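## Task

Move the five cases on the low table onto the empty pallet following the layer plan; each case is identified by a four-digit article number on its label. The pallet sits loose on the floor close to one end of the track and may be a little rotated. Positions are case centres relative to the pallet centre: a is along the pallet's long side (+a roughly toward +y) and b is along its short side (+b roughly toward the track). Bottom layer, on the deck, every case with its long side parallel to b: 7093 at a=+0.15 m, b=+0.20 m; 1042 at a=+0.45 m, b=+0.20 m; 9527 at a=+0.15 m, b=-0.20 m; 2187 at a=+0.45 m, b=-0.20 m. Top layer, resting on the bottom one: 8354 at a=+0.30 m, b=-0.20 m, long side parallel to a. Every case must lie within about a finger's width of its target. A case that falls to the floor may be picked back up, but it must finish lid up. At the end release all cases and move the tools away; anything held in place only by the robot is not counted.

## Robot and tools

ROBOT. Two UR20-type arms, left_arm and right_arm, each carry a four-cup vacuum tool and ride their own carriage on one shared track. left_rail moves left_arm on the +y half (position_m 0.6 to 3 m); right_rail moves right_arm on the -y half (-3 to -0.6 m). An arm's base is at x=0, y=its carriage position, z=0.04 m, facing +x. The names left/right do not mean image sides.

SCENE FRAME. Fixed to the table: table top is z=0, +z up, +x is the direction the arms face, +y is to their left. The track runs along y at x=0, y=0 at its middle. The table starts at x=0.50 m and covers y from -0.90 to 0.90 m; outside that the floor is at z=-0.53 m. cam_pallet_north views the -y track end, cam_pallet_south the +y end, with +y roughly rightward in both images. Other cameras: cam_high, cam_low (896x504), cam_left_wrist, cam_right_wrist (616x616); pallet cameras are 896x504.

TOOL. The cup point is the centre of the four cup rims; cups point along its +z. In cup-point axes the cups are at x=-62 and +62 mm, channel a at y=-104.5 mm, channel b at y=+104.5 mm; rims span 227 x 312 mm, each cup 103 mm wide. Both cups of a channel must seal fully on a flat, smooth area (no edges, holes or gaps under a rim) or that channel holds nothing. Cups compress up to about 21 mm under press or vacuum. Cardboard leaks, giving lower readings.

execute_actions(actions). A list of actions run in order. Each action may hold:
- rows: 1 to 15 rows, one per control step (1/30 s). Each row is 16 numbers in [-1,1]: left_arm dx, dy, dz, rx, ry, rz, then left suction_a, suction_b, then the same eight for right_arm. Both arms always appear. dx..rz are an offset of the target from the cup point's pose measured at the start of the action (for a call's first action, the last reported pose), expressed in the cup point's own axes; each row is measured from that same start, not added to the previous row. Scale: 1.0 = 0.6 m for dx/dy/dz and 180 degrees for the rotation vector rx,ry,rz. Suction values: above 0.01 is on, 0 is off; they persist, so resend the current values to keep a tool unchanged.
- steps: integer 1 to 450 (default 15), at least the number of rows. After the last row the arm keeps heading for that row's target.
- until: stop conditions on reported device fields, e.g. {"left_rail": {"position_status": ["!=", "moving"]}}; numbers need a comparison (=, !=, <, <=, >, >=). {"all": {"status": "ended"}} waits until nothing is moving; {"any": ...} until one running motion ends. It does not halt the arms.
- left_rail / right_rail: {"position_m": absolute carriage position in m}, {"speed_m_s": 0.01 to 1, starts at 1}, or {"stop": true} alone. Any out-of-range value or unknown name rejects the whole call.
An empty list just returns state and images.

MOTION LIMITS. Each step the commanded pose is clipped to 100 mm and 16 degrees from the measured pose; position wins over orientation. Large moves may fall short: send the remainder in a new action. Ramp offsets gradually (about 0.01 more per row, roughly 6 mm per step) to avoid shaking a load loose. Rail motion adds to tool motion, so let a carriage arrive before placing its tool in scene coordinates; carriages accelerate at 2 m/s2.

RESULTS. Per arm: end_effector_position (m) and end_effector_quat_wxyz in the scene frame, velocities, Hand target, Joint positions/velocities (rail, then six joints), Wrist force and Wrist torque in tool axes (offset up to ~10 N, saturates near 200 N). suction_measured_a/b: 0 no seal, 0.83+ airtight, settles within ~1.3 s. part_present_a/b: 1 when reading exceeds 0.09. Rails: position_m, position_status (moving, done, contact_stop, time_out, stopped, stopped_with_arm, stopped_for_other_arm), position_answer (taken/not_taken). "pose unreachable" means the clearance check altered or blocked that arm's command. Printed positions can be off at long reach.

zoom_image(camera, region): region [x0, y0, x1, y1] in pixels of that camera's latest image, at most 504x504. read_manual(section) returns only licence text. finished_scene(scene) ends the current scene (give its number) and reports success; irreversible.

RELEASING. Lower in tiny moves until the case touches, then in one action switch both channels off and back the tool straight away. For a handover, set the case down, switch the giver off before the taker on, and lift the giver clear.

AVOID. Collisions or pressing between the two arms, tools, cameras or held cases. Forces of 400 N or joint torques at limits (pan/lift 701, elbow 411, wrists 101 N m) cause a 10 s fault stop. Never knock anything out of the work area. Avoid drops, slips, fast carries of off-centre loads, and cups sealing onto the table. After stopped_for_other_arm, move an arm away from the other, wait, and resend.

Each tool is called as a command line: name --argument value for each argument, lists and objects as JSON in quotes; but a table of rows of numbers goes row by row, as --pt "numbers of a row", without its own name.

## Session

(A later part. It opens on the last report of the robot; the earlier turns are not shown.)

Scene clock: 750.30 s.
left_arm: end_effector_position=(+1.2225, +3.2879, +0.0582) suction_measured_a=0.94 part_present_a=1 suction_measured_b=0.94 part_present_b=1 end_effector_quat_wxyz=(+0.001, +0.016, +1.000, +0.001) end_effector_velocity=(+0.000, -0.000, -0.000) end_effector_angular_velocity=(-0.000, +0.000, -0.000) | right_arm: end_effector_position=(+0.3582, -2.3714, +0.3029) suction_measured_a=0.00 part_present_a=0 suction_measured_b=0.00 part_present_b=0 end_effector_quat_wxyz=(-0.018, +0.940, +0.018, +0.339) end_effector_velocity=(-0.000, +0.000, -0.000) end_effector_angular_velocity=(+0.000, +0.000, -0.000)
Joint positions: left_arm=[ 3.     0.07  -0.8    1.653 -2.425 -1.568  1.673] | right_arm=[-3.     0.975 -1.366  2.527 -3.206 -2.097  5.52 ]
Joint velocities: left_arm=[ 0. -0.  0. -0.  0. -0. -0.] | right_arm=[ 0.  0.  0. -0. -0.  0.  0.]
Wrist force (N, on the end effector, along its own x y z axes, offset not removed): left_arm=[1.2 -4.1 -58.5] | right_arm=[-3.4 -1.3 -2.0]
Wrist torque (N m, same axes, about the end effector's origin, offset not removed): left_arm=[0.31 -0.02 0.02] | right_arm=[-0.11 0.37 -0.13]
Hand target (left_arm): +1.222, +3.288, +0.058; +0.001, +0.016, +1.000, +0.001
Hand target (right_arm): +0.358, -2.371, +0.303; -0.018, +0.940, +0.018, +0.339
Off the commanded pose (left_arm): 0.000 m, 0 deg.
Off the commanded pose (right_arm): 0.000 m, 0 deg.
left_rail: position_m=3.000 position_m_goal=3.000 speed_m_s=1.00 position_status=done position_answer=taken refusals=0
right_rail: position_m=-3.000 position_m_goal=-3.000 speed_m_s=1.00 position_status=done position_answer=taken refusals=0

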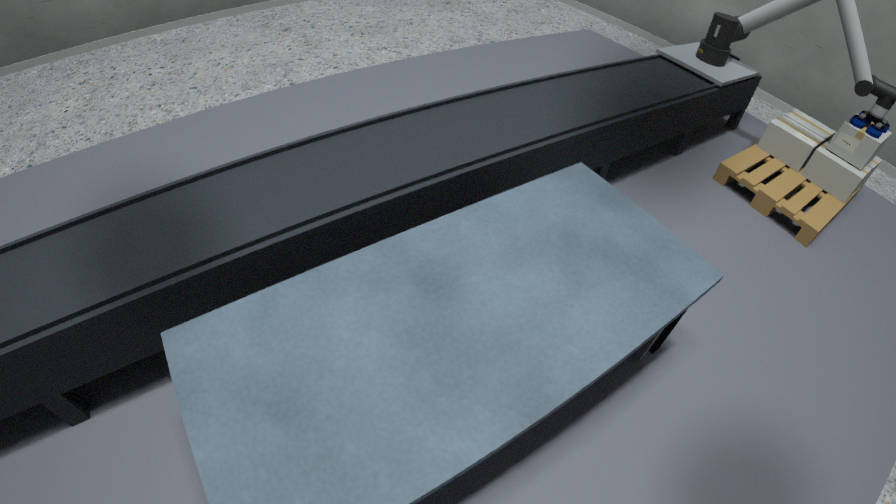

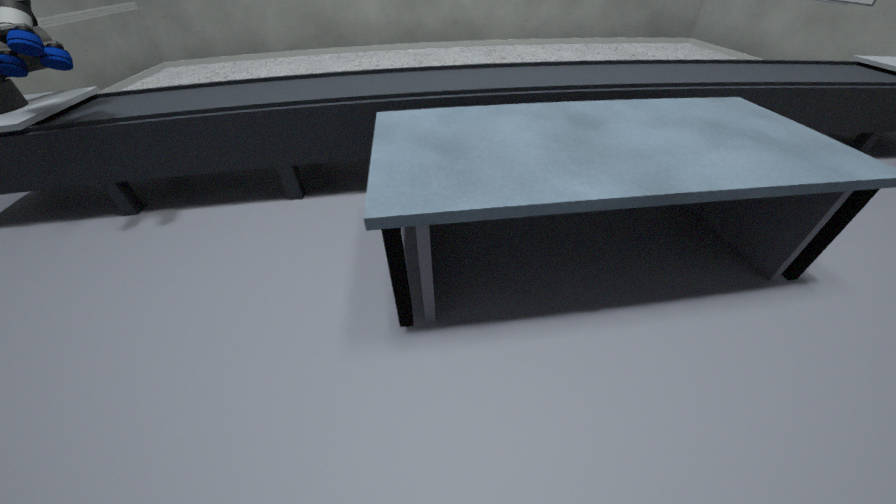

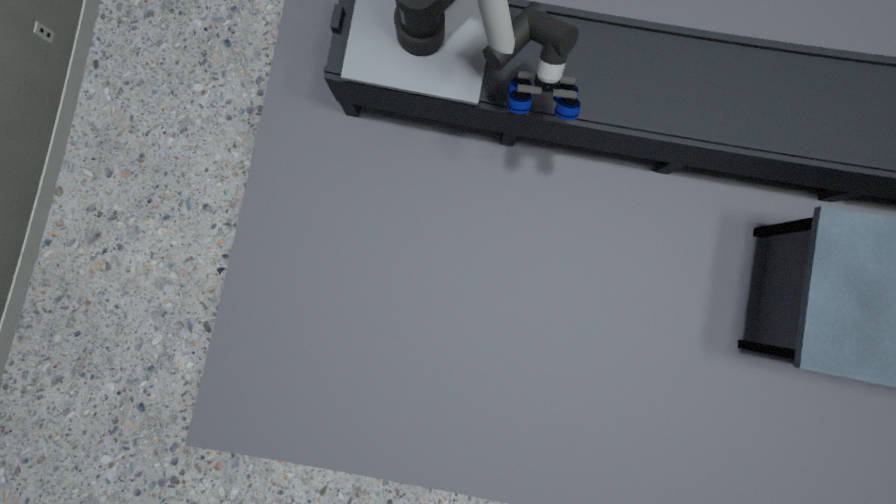

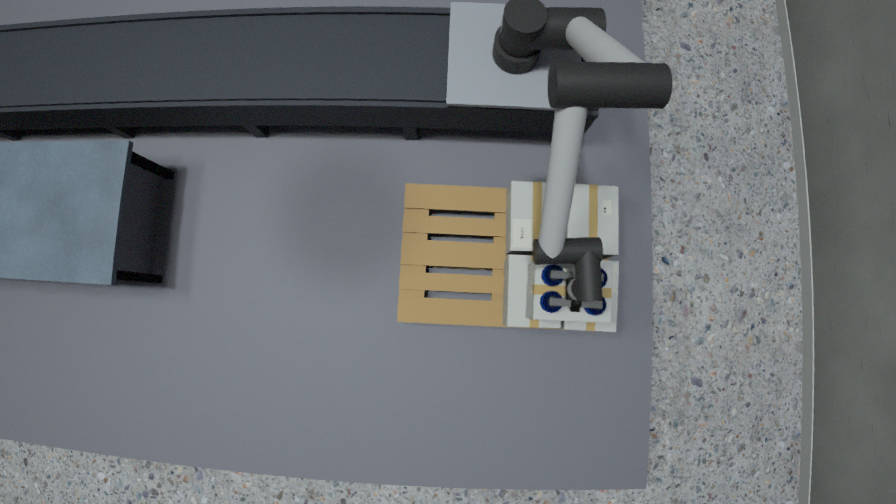

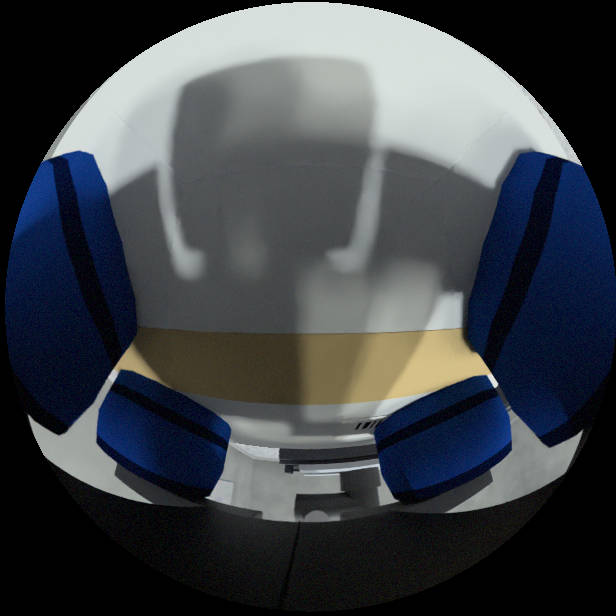

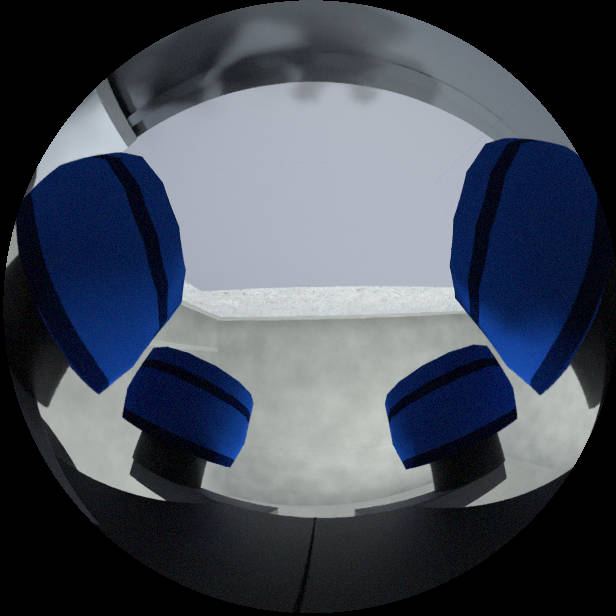

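execute_actions --actions '[{"rows":[ [0,0,0.002,0,0,0,1,1,0,0,0,0,0,0,0,0], [0,0,0.004,0,0,0,1,1,0,0,0,0,0,0,0,0], [0,0,0.006,0,0,0,1,1,0,0,0,0,0,0,0,0] ],"steps":3}]'

zoom_image --camera "cam_high" --region '[740, 80, 896, 220]'

execute_actions --actions '[]'

Scene clock: 756.60 s.
left_arm: end_effector_position=(+1.2225, +3.2879, +0.0578) suction_measured_a=0.94 part_present_a=1 suction_measured_b=0.94 part_present_b=1 end_effector_quat_wxyz=(+0.001, +0.016, +1.000, +0.001) end_effector_velocity=(+0.001, +0.000, -0.011) end_effector_angular_velocity=(+0.000, -0.001, -0.000) | right_arm: end_effector_position=(+0.3582, -2.3714, +0.3029) suction_measured_a=0.00 part_present_a=0 suction_measured_b=0.00 part_present_b=0 end_effector_quat_wxyz=(-0.018, +0.940, +0.018, +0.339) end_effector_velocity=(-0.000, +0.000, +0.000) end_effector_angular_velocity=(+0.000, -0.000, +0.000)
Joint positions: left_arm=[ 3.     0.07  -0.8    1.653 -2.425 -1.568  1.673] | right_arm=[-3.     0.975 -1.366  2.527 -3.206 -2.097  5.52 ]
Joint velocities: left_arm=[ 0.     0.     0.011  0.    -0.012 -0.     0.   ] | right_arm=[ 0.  0. -0. -0. -0.  0.  0.]
Wrist force (N, on the end effector, along its own x y z axes, offset not removed): left_arm=[-2.5 1.6 -59.1] | right_arm=[-1.8 -0.3 0.3]
Wrist torque (N m, same axes, about the end effector's origin, offset not removed): left_arm=[0.82 0.02 -0.10] | right_arm=[0.02 0.25 -0.14]
Hand target (left_arm): +1.222, +3.288, +0.055; +0.001, +0.016, +1.000, +0.001
Hand target (right_arm): +0.358, -2.371, +0.303; -0.018, +0.940, +0.018, +0.339
Off the commanded pose (left_arm): 0.003 m, 0 deg.
Off the commanded pose (right_arm): 0.000 m, 0 deg.
left_rail: position_m=3.000 position_m_goal=3.000 speed_m_s=1.00 position_status=done position_answer=taken refusals=0
right_rail: position_m=-3.000 position_m_goal=-3.000 speed_m_s=1.00 position_status=done position_answer=taken refusals=0

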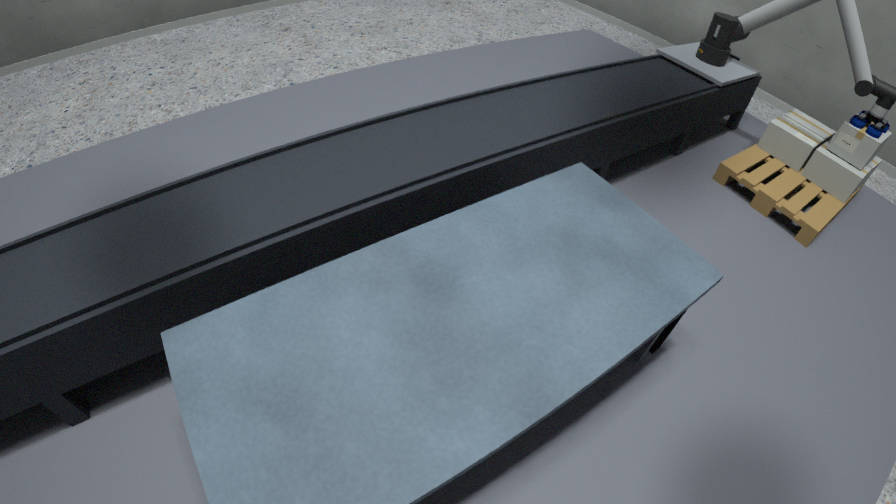

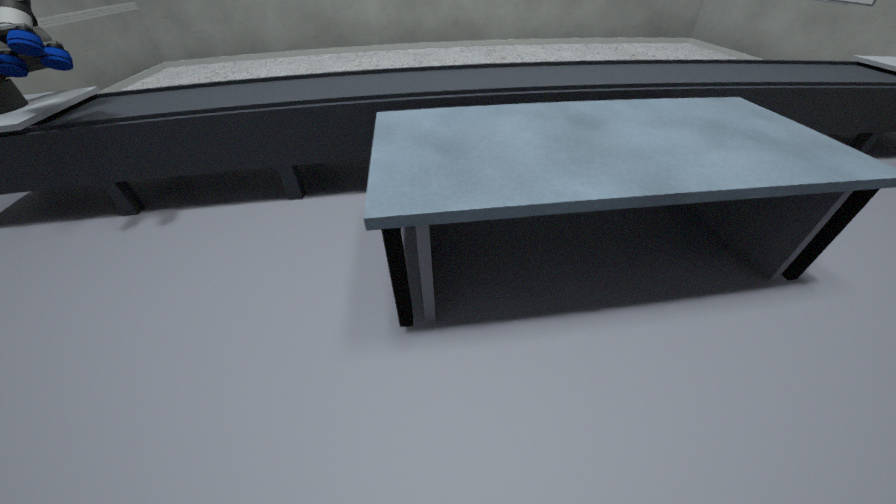

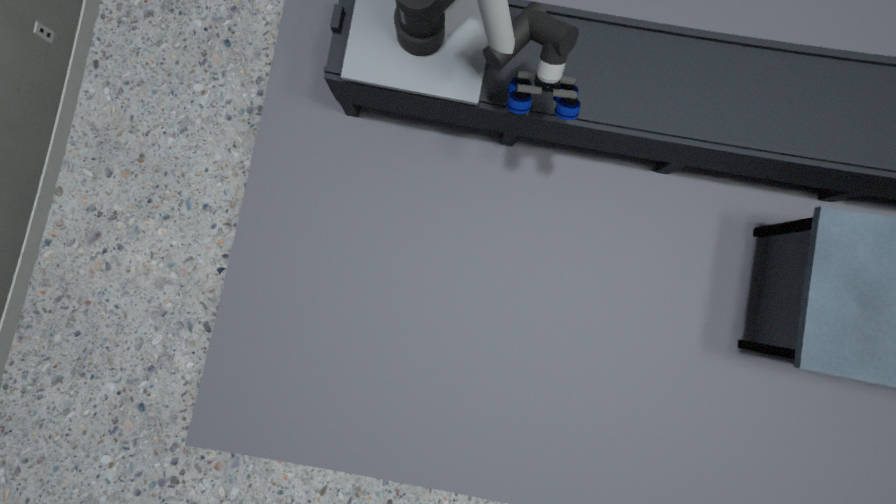

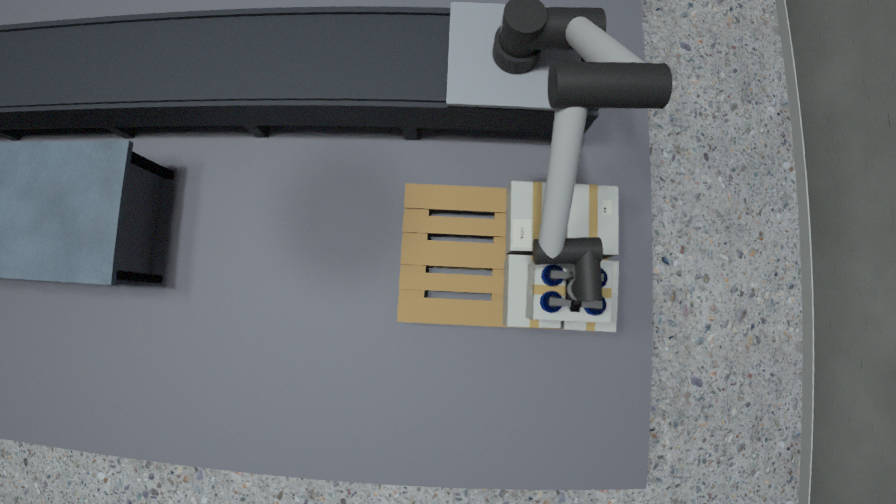

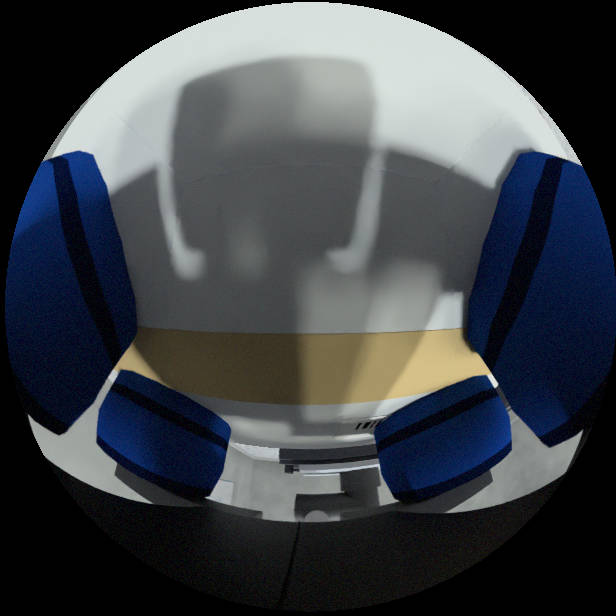

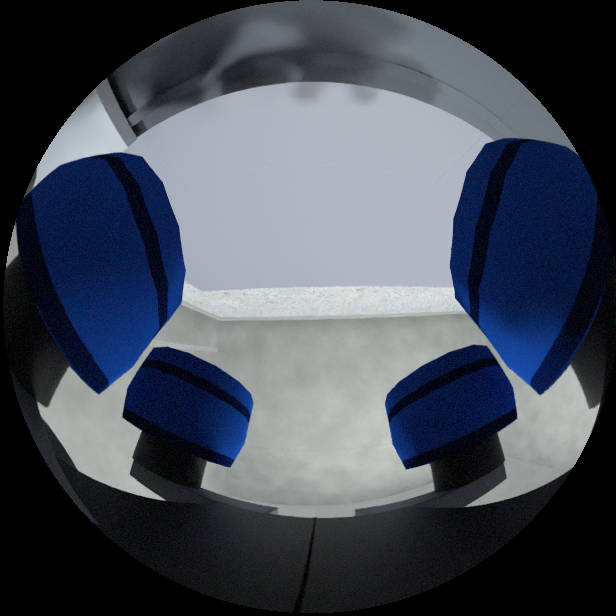

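Region (740, 80, 896, 220) of cam_high's 896x504 image, scaled by 3.231, with more detail than that image has; it fills the top 452 rows of this view, and the rest is white.

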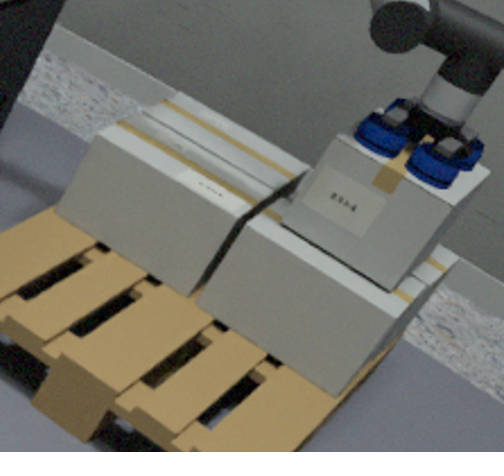

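Scene clock: 756.60 s.
left_arm: end_effector_position=(+1.2225, +3.2879, +0.0578) suction_measured_a=0.94 part_present_a=1 suction_measured_b=0.94 part_present_b=1 end_effector_quat_wxyz=(+0.001, +0.016, +1.000, +0.001) end_effector_velocity=(+0.001, +0.000, -0.011) end_effector_angular_velocity=(+0.000, -0.001, -0.000) | right_arm: end_effector_position=(+0.3582, -2.3714, +0.3029) suction_measured_a=0.00 part_present_a=0 suction_measured_b=0.00 part_present_b=0 end_effector_quat_wxyz=(-0.018, +0.940, +0.018, +0.339) end_effector_velocity=(-0.000, +0.000, +0.000) end_effector_angular_velocity=(+0.000, -0.000, +0.000)
Joint positions: left_arm=[ 3.     0.07  -0.8    1.653 -2.425 -1.568  1.673] | right_arm=[-3.     0.975 -1.366  2.527 -3.206 -2.097  5.52 ]
Joint velocities: left_arm=[ 0.     0.     0.011  0.    -0.012 -0.     0.   ] | right_arm=[ 0.  0. -0. -0. -0.  0.  0.]
Wrist force (N, on the end effector, along its own x y z axes, offset not removed): left_arm=[-2.5 1.6 -59.1] | right_arm=[-1.8 -0.3 0.3]
Wrist torque (N m, same axes, about the end effector's origin, offset not removed): left_arm=[0.82 0.02 -0.10] | right_arm=[0.02 0.25 -0.14]
Hand target (left_arm): +1.222, +3.288, +0.055; +0.001, +0.016, +1.000, +0.001
Hand target (right_arm): +0.358, -2.371, +0.303; -0.018, +0.940, +0.018, +0.339
Off the commanded pose (left_arm): 0.003 m, 0 deg.
Off the commanded pose (right_arm): 0.000 m, 0 deg.
left_rail: position_m=3.000 position_m_goal=3.000 speed_m_s=1.00 position_status=done position_answer=taken refusals=0
right_rail: position_m=-3.000 position_m_goal=-3.000 speed_m_s=1.00 position_status=done position_answer=taken refusals=0

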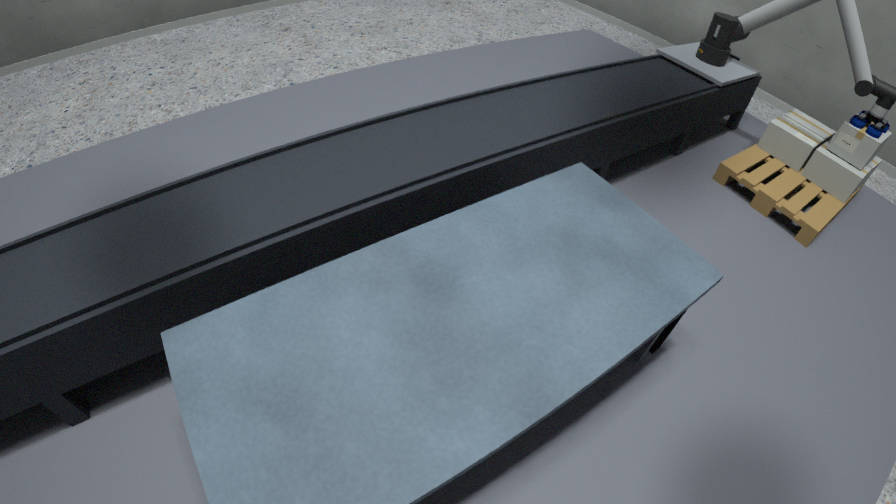

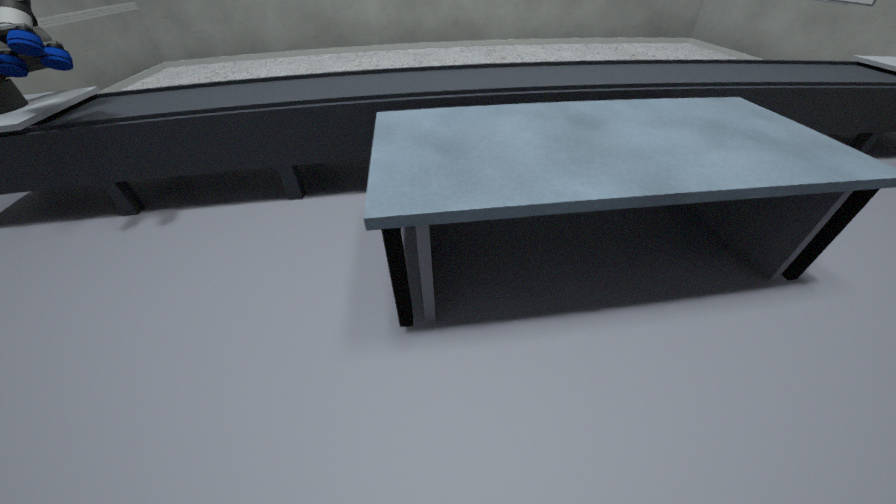

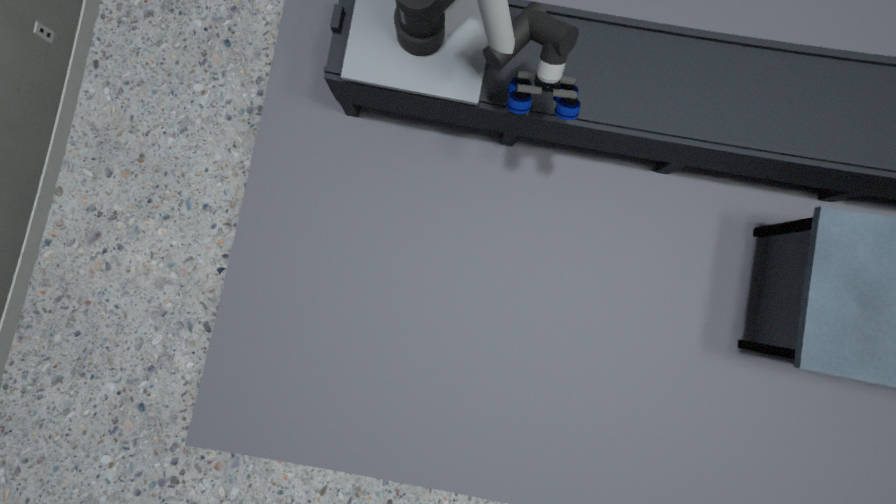

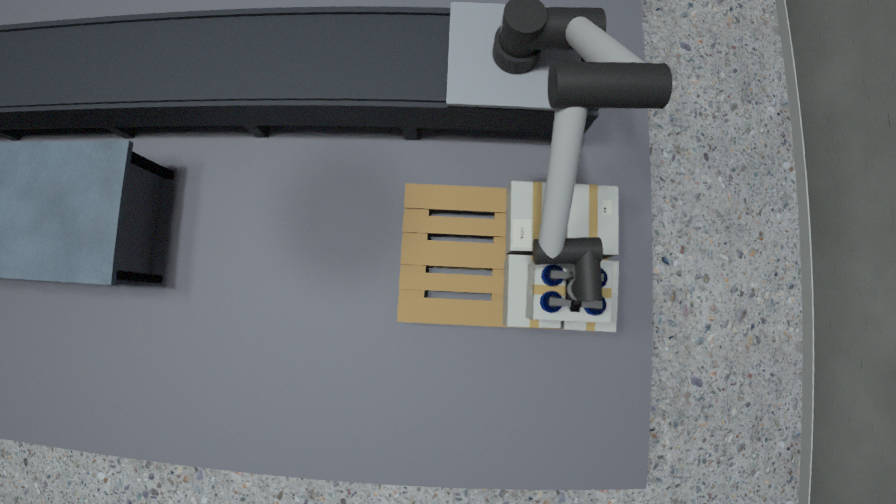

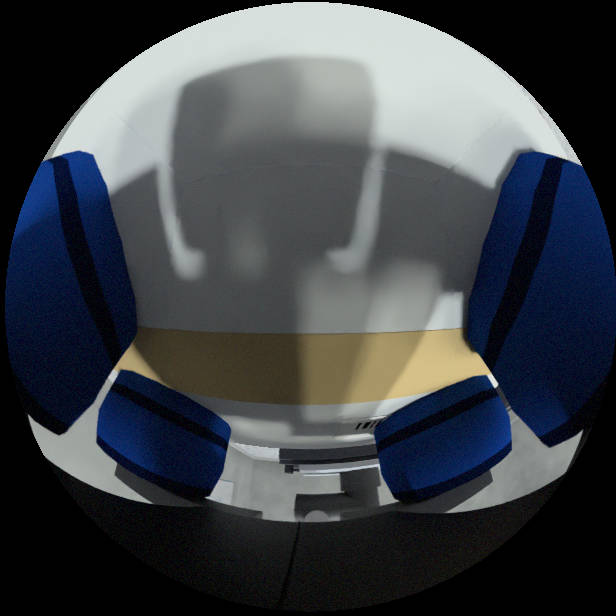

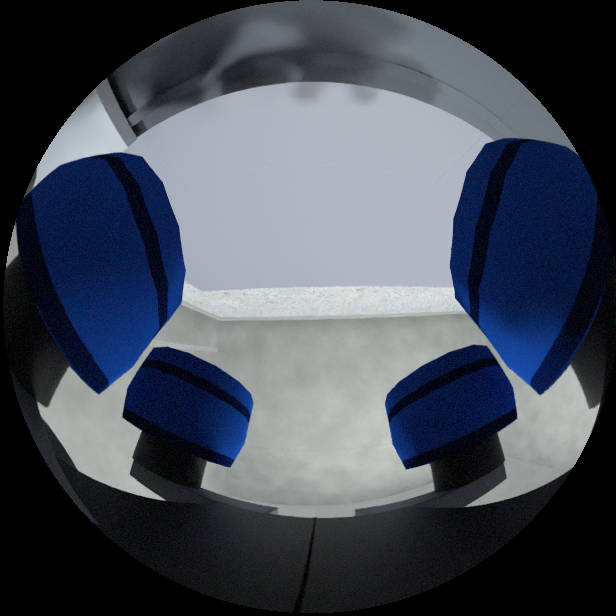

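execute_actions --actions '[]'

Scene clock: 757.57 s.
left_arm: end_effector_position=(+1.2225, +3.2879, +0.0546) suction_measured_a=0.94 part_present_a=1 suction_measured_b=0.94 part_present_b=1 end_effector_quat_wxyz=(+0.001, +0.016, +1.000, +0.001) end_effector_velocity=(-0.000, -0.000, -0.000) end_effector_angular_velocity=(-0.000, +0.000, -0.000) | right_arm: end_effector_position=(+0.3582, -2.3714, +0.3029) suction_measured_a=0.00 part_present_a=0 suction_measured_b=0.00 part_present_b=0 end_effector_quat_wxyz=(-0.018, +0.940, +0.018, +0.339) end_effector_velocity=(+0.000, +0.000, -0.000) end_effector_angular_velocity=(-0.000, +0.000, -0.000)
Joint positions: left_arm=[ 3.     0.07  -0.797  1.653 -2.428 -1.568  1.673] | right_arm=[-3.     0.975 -1.366  2.527 -3.206 -2.097  5.52 ]
Joint velocities: left_arm=[ 0. -0.  0.  0. -0. -0.  0.] | right_arm=[ 0. -0.  0. -0.  0.  0.  0.]
Wrist force (N, on the end effector, along its own x y z axes, offset not removed): left_arm=[3.9 0.4 -60.7] | right_arm=[-0.7 -0.7 -3.8]
Wrist torque (N m, same axes, about the end effector's origin, offset not removed): left_arm=[0.95 -0.53 -0.10] | right_arm=[0.05 -0.02 -0.07]
Hand target (left_arm): +1.222, +3.288, +0.055; +0.001, +0.016, +1.000, +0.001
Hand target (right_arm): +0.358, -2.371, +0.303; -0.018, +0.940, +0.018, +0.339
Off the commanded pose (left_arm): 0.000 m, 0 deg.
Off the commanded pose (right_arm): 0.000 m, 0 deg.
left_rail: position_m=3.000 position_m_goal=3.000 speed_m_s=1.00 position_status=done position_answer=taken refusals=0
right_rail: position_m=-3.000 position_m_goal=-3.000 speed_m_s=1.00 position_status=done position_answer=taken refusals=0

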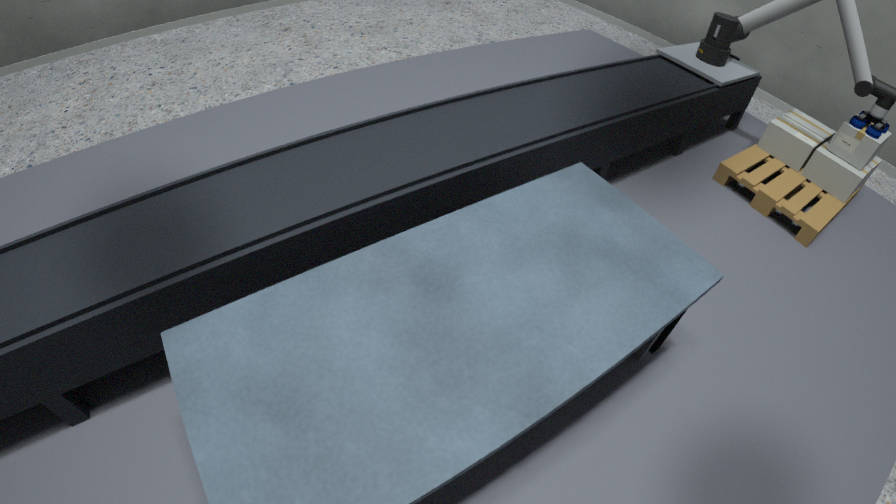

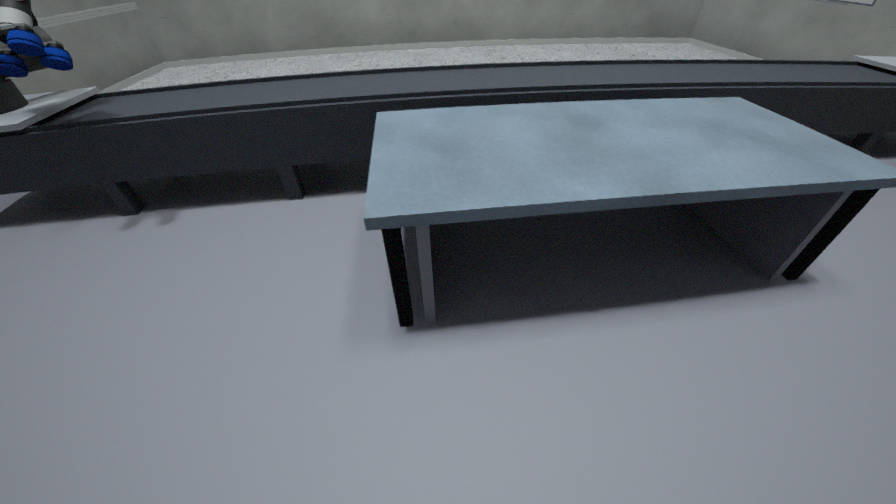

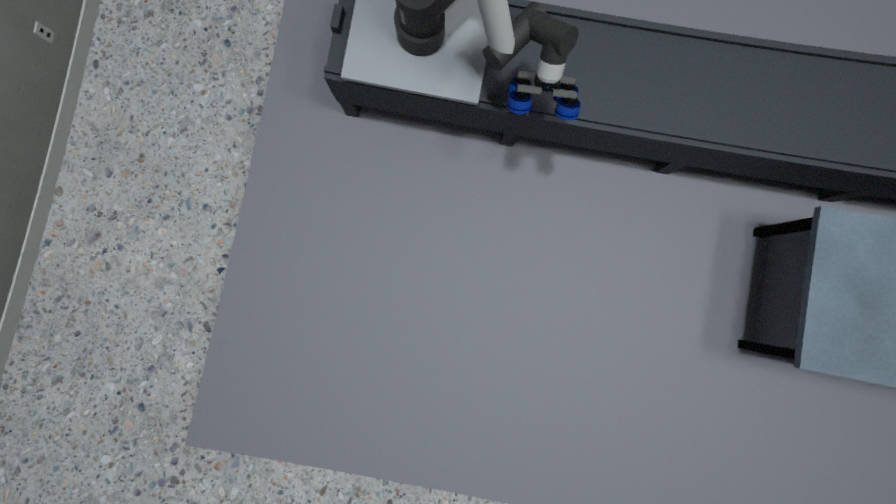

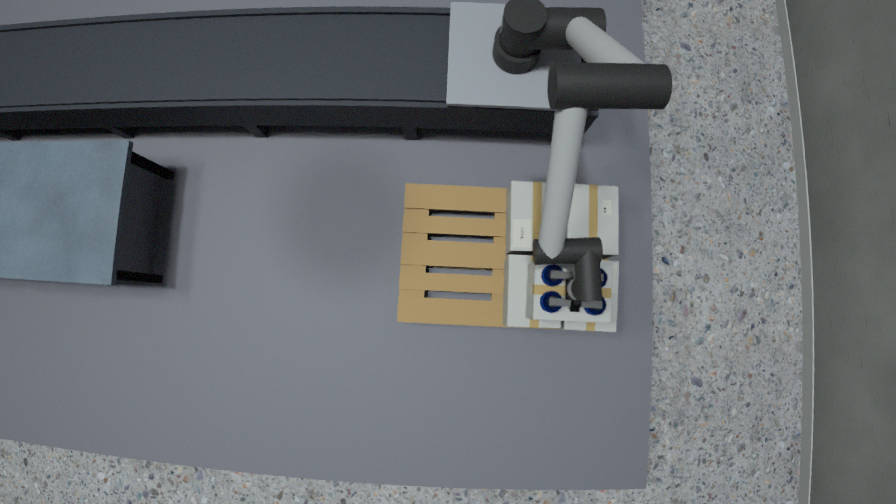

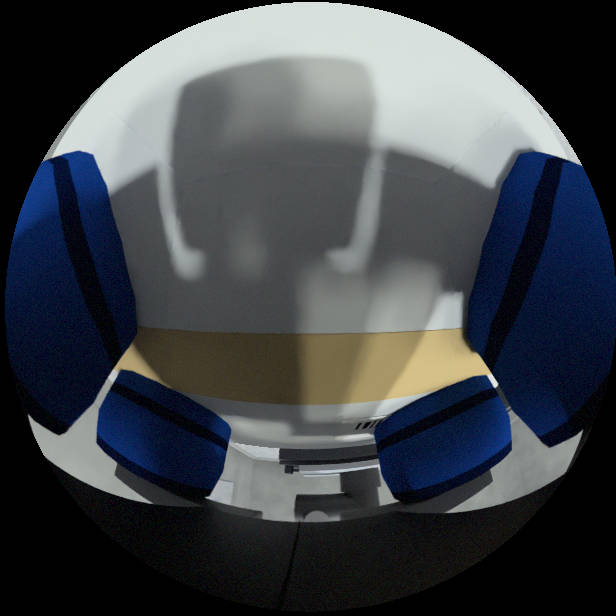

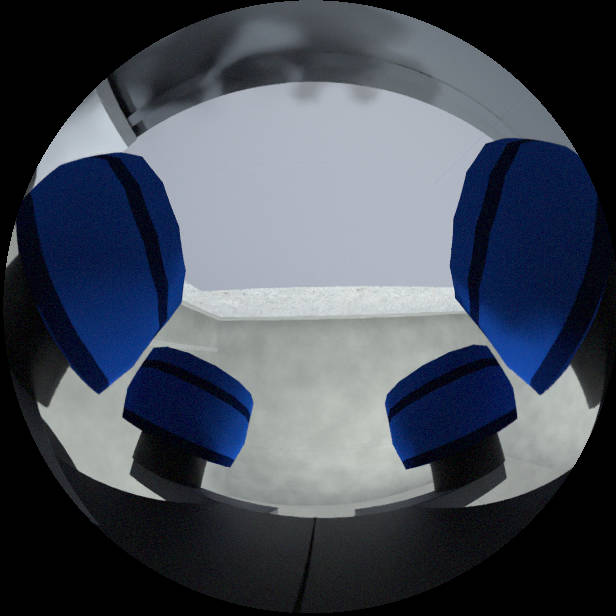

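execute_actions --actions '[{"rows":[ [0,0,0.002,0,0,0,1,1,0,0,0,0,0,0,0,0], [0,0,0.004,0,0,0,1,1,0,0,0,0,0,0,0,0], [0,0,0.006,0,0,0,1,1,0,0,0,0,0,0,0,0] ],"steps":3}]'

Scene clock: 759.43 s.
left_arm: end_effector_position=(+1.2225, +3.2879, +0.0542) suction_measured_a=0.94 part_present_a=1 suction_measured_b=0.94 part_present_b=1 end_effector_quat_wxyz=(+0.001, +0.016, +1.000, +0.001) end_effector_velocity=(+0.000, +0.000, -0.012) end_effector_angular_velocity=(+0.000, -0.000, -0.000) | right_arm: end_effector_position=(+0.3582, -2.3714, +0.3029) suction_measured_a=0.00 part_present_a=0 suction_measured_b=0.00 part_present_b=0 end_effector_quat_wxyz=(-0.018, +0.940, +0.018, +0.339) end_effector_velocity=(-0.000, +0.000, +0.000) end_effector_angular_velocity=(+0.000, -0.000, -0.000)
Joint positions: left_arm=[ 3.     0.07  -0.797  1.653 -2.429 -1.568  1.673] | right_arm=[-3.     0.975 -1.366  2.527 -3.206 -2.097  5.52 ]
Joint velocities: left_arm=[ 0.     0.     0.011  0.001 -0.012 -0.     0.   ] | right_arm=[ 0.  0. -0.  0. -0. -0.  0.]
Wrist force (N, on the end effector, along its own x y z axes, offset not removed): left_arm=[-2.7 0.7 -59.3] | right_arm=[-3.0 -1.5 -1.2]
Wrist torque (N m, same axes, about the end effector's origin, offset not removed): left_arm=[0.71 0.17 0.07] | right_arm=[-0.09 0.33 -0.15]
Hand target (left_arm): +1.222, +3.288, +0.051; +0.001, +0.016, +1.000, +0.001
Hand target (right_arm): +0.358, -2.371, +0.303; -0.018, +0.940, +0.018, +0.339
Off the commanded pose (left_arm): 0.003 m, 0 deg.
Off the commanded pose (right_arm): 0.000 m, 0 deg.
left_rail: position_m=3.000 position_m_goal=3.000 speed_m_s=1.00 position_status=done position_answer=taken refusals=0
right_rail: position_m=-3.000 position_m_goal=-3.000 speed_m_s=1.00 position_status=done position_answer=taken refusals=0

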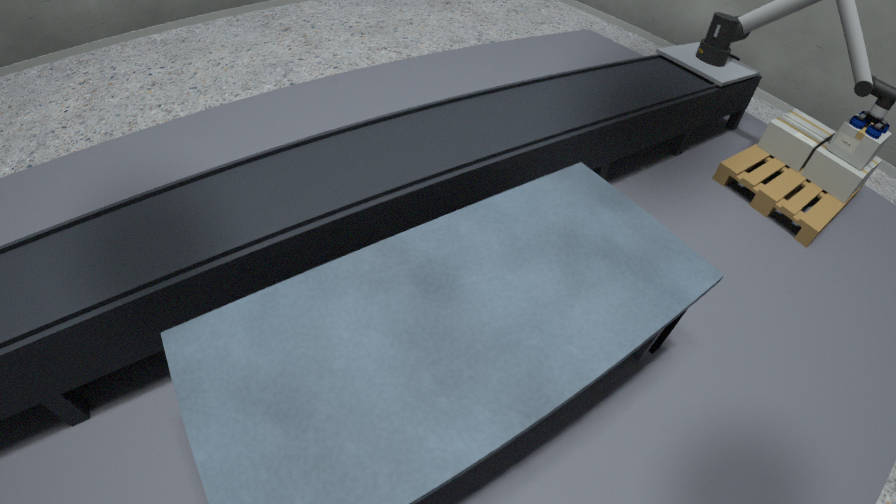

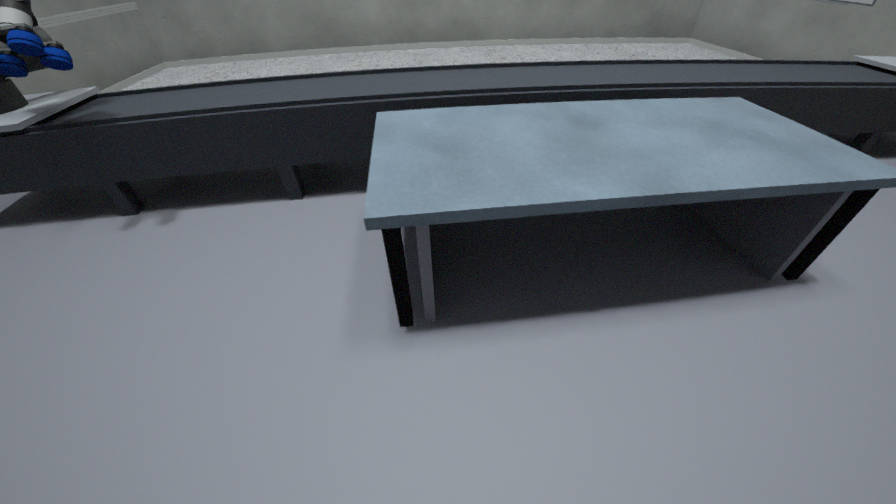

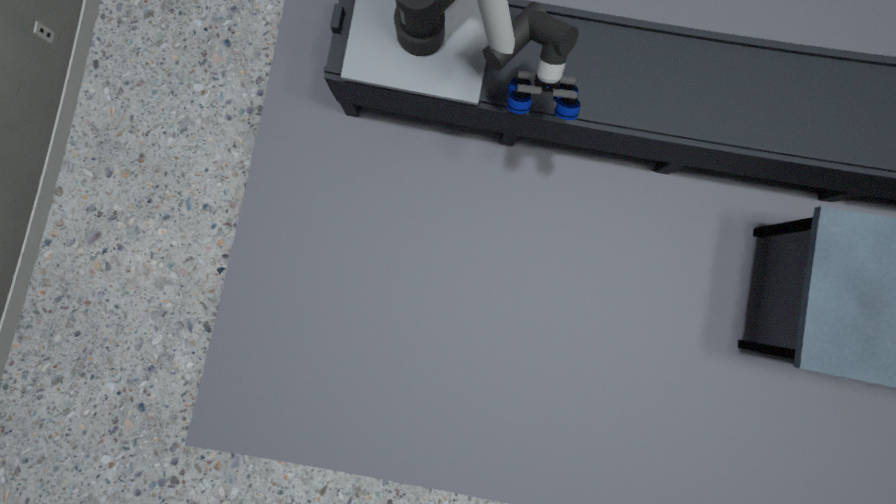

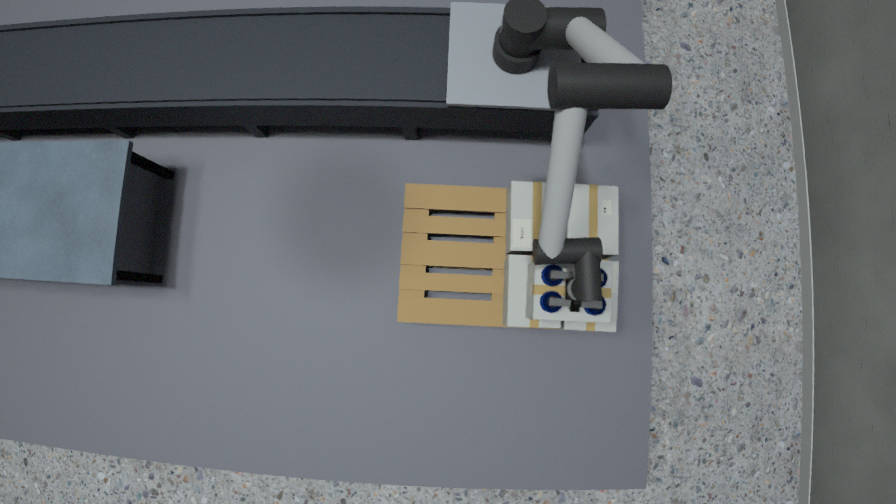

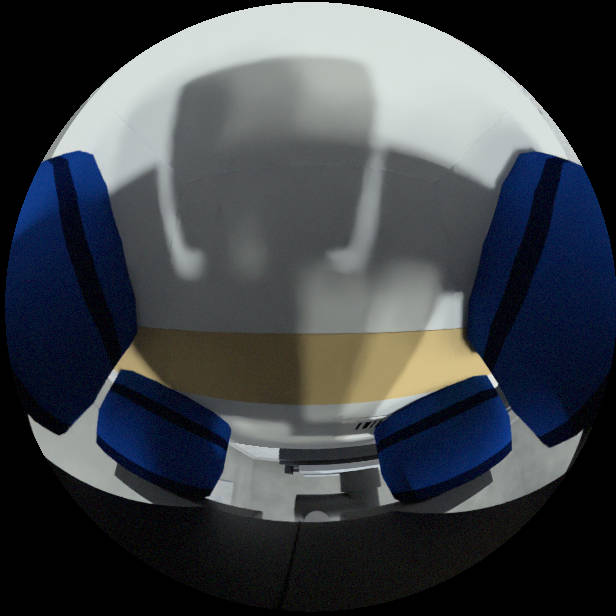

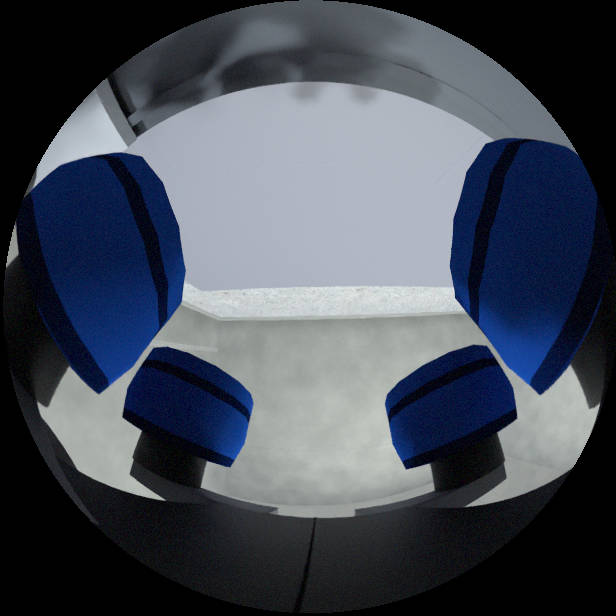

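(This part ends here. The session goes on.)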